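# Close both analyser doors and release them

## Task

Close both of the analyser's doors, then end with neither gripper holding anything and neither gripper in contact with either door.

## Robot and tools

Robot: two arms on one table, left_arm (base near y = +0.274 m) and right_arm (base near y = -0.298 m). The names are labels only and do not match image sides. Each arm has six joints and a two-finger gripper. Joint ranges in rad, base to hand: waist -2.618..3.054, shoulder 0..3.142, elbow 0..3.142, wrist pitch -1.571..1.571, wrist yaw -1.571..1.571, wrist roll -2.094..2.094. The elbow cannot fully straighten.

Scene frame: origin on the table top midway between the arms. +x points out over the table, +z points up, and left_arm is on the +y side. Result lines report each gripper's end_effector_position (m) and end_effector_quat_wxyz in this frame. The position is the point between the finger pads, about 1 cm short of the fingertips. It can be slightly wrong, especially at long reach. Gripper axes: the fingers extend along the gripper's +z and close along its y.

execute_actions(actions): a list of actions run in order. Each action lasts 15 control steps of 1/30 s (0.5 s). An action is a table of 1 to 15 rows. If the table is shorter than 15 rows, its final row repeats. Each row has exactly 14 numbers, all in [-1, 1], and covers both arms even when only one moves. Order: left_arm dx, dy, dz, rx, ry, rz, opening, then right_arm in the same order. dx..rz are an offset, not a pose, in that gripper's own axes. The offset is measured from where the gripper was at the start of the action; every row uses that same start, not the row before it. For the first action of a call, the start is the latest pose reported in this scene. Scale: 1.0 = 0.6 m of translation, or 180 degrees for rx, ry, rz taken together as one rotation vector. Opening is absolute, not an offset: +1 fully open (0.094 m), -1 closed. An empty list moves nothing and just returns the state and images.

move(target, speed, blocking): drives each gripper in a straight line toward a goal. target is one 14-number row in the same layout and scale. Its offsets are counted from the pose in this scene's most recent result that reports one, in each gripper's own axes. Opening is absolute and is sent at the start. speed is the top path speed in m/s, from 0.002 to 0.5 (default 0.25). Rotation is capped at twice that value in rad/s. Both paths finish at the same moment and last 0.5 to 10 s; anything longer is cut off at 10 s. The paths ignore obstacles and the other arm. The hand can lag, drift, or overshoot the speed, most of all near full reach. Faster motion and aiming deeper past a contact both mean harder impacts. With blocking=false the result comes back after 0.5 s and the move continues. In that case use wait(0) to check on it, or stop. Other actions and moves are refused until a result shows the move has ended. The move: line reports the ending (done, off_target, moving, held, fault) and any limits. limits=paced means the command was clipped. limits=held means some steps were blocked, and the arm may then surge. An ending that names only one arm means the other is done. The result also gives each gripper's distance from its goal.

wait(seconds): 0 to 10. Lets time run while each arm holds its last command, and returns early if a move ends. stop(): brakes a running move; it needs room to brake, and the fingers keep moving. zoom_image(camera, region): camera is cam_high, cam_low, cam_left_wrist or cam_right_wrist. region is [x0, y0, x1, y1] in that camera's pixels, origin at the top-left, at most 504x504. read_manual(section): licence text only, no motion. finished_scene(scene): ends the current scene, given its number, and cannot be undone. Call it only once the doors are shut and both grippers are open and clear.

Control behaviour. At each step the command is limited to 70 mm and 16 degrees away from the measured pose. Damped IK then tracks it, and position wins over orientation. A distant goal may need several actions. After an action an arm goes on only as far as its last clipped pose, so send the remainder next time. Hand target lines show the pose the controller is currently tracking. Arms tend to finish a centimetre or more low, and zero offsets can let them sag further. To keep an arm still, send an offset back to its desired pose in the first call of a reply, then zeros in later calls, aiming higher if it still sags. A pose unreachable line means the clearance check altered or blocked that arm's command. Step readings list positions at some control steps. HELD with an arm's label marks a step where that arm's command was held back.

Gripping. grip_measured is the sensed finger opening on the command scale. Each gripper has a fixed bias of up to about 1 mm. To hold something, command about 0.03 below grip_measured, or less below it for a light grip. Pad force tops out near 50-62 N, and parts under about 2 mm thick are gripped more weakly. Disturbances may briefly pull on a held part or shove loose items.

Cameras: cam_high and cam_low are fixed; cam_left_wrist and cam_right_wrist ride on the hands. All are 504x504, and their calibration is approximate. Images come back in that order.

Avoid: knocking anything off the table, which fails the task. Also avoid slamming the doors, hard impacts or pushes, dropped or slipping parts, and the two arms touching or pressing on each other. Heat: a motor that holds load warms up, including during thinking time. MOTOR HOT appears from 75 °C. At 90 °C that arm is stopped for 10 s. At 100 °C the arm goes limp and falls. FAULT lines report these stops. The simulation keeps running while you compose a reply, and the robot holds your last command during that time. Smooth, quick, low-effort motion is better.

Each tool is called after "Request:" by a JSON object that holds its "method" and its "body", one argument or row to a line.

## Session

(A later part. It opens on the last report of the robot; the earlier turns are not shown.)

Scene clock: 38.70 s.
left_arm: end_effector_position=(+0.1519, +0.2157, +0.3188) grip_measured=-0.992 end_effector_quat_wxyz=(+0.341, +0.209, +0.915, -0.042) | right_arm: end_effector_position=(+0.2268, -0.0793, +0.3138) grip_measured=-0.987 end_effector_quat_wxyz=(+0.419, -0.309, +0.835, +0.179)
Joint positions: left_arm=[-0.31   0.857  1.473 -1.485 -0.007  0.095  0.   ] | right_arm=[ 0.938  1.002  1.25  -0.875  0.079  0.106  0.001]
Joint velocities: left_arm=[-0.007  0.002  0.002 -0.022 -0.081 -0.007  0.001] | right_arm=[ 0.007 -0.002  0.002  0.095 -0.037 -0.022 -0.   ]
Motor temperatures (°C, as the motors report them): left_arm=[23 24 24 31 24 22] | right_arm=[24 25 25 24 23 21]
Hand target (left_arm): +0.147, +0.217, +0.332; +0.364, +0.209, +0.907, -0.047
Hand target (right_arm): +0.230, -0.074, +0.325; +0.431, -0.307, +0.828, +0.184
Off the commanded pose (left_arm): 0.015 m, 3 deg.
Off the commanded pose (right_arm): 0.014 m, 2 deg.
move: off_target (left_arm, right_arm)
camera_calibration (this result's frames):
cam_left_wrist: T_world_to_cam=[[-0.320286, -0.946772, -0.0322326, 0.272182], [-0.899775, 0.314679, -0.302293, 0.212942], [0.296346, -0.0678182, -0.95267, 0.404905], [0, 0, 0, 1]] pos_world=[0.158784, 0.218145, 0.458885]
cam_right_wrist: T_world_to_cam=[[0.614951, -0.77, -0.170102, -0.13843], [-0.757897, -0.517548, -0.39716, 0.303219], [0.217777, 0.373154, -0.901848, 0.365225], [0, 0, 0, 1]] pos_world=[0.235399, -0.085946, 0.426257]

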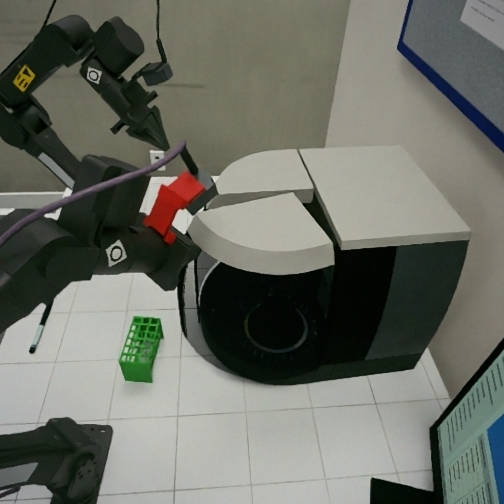

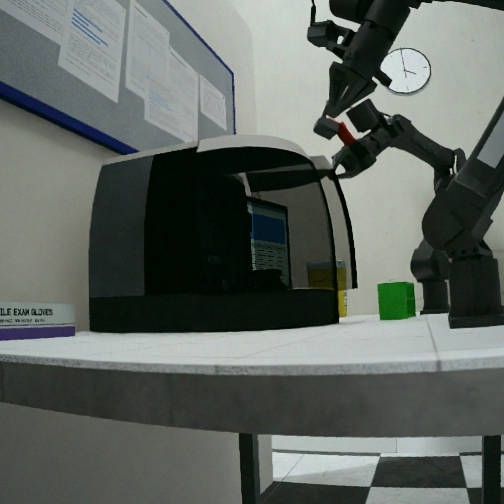

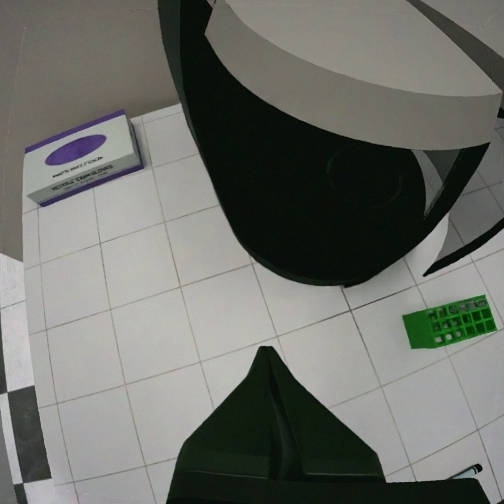

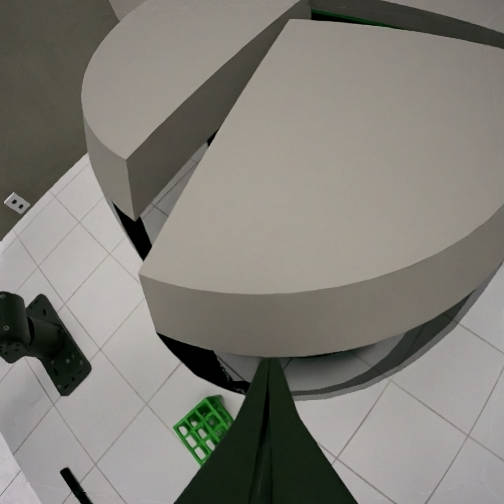

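Request:
{"method": "move", "body": {
  "target": [0,0,-0.02,0,-0.015,0,-1,-0.088,-0.015,0.064,0,-0.01,0,-1],
  "speed": 0.04
}}

Scene clock: 40.83 s.
left_arm: end_effector_position=(+0.1488, +0.2167, +0.3213) grip_measured=-0.992 end_effector_quat_wxyz=(+0.348, +0.209, +0.913, -0.044) | right_arm: end_effector_position=(+0.2643, -0.0534, +0.3235) grip_measured=-0.987 end_effector_quat_wxyz=(+0.413, -0.311, +0.837, +0.180)
Joint positions: left_arm=[-0.306  0.841  1.473 -1.485 -0.002  0.098  0.   ] | right_arm=[ 0.875  1.177  1.382 -0.841  0.022  0.07   0.001]
Joint velocities: left_arm=[ 0.002 -0.002  0.007  0.022 -0.095 -0.007 -0.   ] | right_arm=[-0.027 -0.007 -0.002 -0.051 -0.037  0.037  0.001]
Motor temperatures (°C, as the motors report them): left_arm=[23 24 24 31 24 22] | right_arm=[24 25 25 25 23 21]
Hand target (left_arm): +0.145, +0.218, +0.328; +0.363, +0.209, +0.907, -0.047
Hand target (right_arm): +0.278, -0.045, +0.333; +0.432, -0.306, +0.828, +0.184
Off the commanded pose (left_arm): 0.008 m, 2 deg.
Off the commanded pose (right_arm): 0.020 m, 2 deg.
move: off_target (right_arm)
camera_calibration (this result's frames):
cam_left_wrist: T_world_to_cam=[[-0.321265, -0.946515, -0.0299706, 0.271548], [-0.894846, 0.313781, -0.317479, 0.214932], [0.309903, -0.0751759, -0.947792, 0.406201], [0, 0, 0, 1]] pos_world=[0.153687, 0.220119, 0.461369]
cam_right_wrist: T_world_to_cam=[[0.617105, -0.767547, -0.173358, -0.139296], [-0.759335, -0.523089, -0.387025, 0.345699], [0.206378, 0.370472, -0.905626, 0.360195], [0, 0, 0, 1]] pos_world=[0.274126, -0.0595267, 0.435848]

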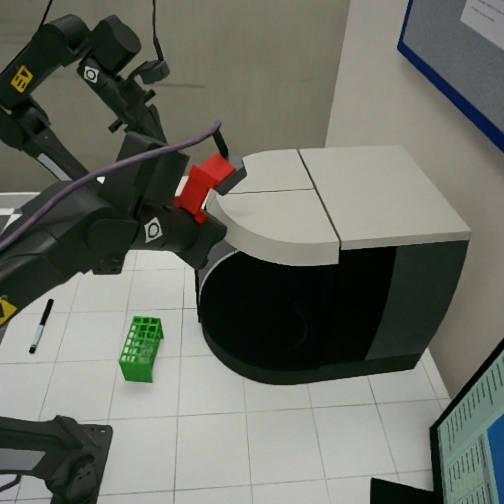

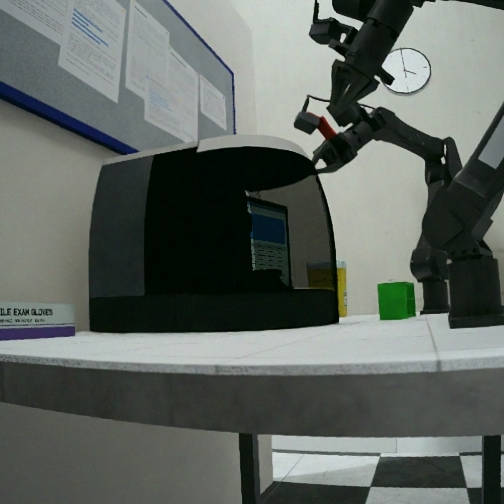

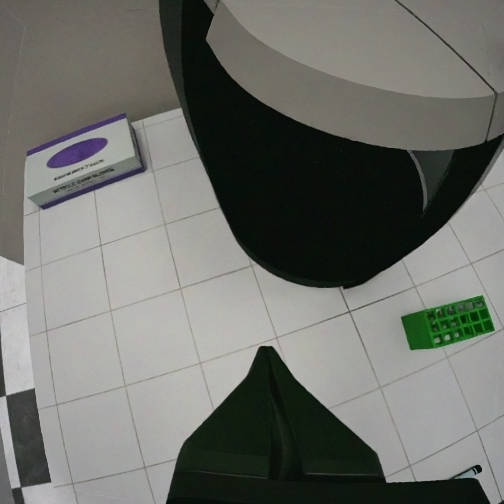

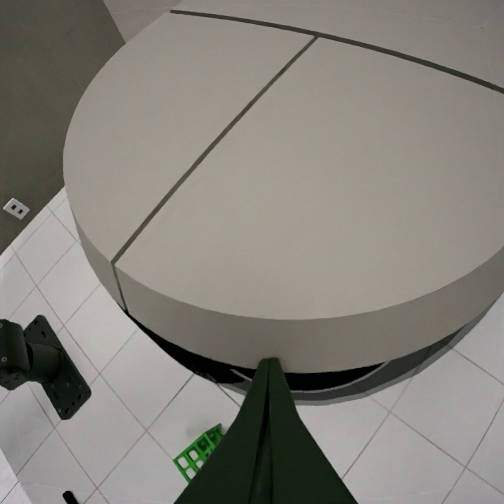

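Both look closed, seams uniform. Retract right.

Request:
{"method": "move", "body": {
  "target": [0.03,0,-0.13,0,0,0,-1,0.03,0,-0.13,0,0,0,-1],
  "speed": 0.12
}}

Scene clock: 42.27 s.
left_arm: end_effector_position=(+0.0927, +0.2384, +0.3593) grip_measured=-0.992 end_effector_quat_wxyz=(+0.436, +0.199, +0.876, -0.052) | right_arm: end_effector_position=(+0.2170, -0.1014, +0.3426) grip_measured=-0.987 end_effector_quat_wxyz=(+0.398, -0.314, +0.844, +0.173)
Joint positions: left_arm=[-0.296  0.664  1.581 -1.579 -0.001  0.103  0.   ] | right_arm=[ 0.875  1.029  1.439 -1.083  0.021  0.071  0.001]
Joint velocities: left_arm=[-0.002 -0.002 -0.007  0.037 -0.022 -0.081  0.002] | right_arm=[-0.017 -0.002 -0.007 -0.007  0.022  0.022  0.   ]
Motor temperatures (°C, as the motors report them): left_arm=[23 24 24 31 24 22] | right_arm=[24 25 26 25 23 21]
Hand target (left_arm): +0.089, +0.240, +0.366; +0.446, +0.198, +0.871, -0.051
Hand target (right_arm): +0.212, -0.104, +0.356; +0.413, -0.311, +0.837, +0.180
Off the commanded pose (left_arm): 0.010 m, 11 deg.
Off the commanded pose (right_arm): 0.014 m, 2 deg.
joint sent to its limit (left arm) — the command would take joint 4 (wrist pitch) past its lower limit, so that joint was sent only as far as its limit.
move: off_target (left_arm, right_arm)
camera_calibration (this result's frames):
cam_left_wrist: T_world_to_cam=[[-0.310468, -0.950162, -0.0283165, 0.274462], [-0.82355, 0.283735, -0.491182, 0.232895], [0.474736, -0.129176, -0.870597, 0.431193], [0, 0, 0, 1]] pos_world=[0.0723094, 0.250402, 0.497561]
cam_right_wrist: T_world_to_cam=[[0.612162, -0.772224, -0.170081, -0.144137], [-0.769538, -0.532342, -0.352737, 0.281605], [0.181851, 0.346816, -0.920135, 0.412903], [0, 0, 0, 1]] pos_world=[0.229854, -0.104597, 0.454744]

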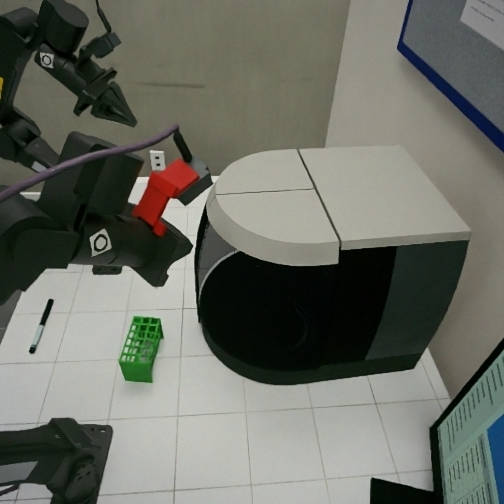

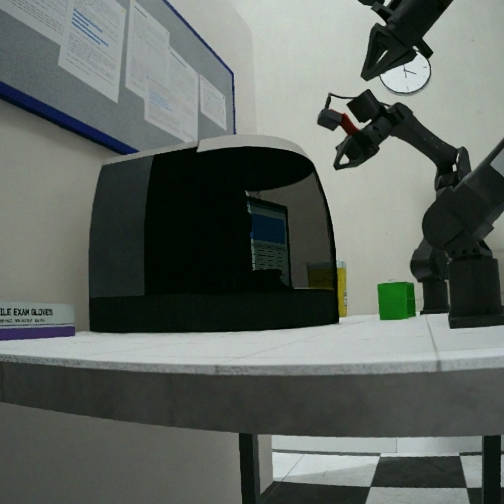

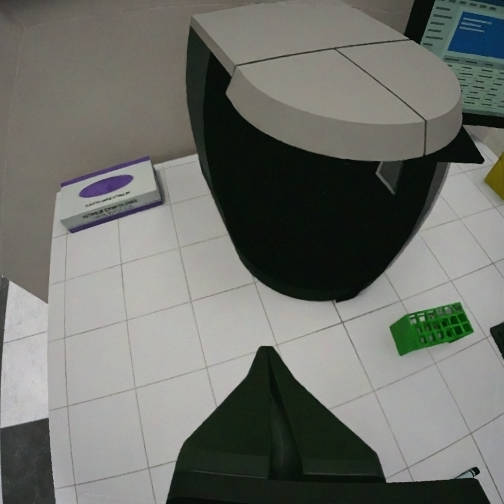

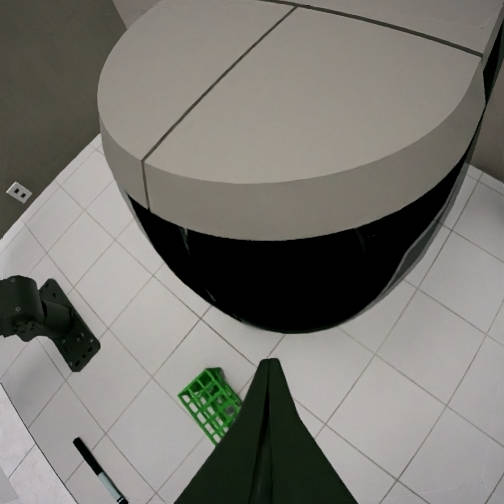

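Request:
{"method": "finished_scene", "body": {
  "scene": 2
}}

The scene is finished: the task was done.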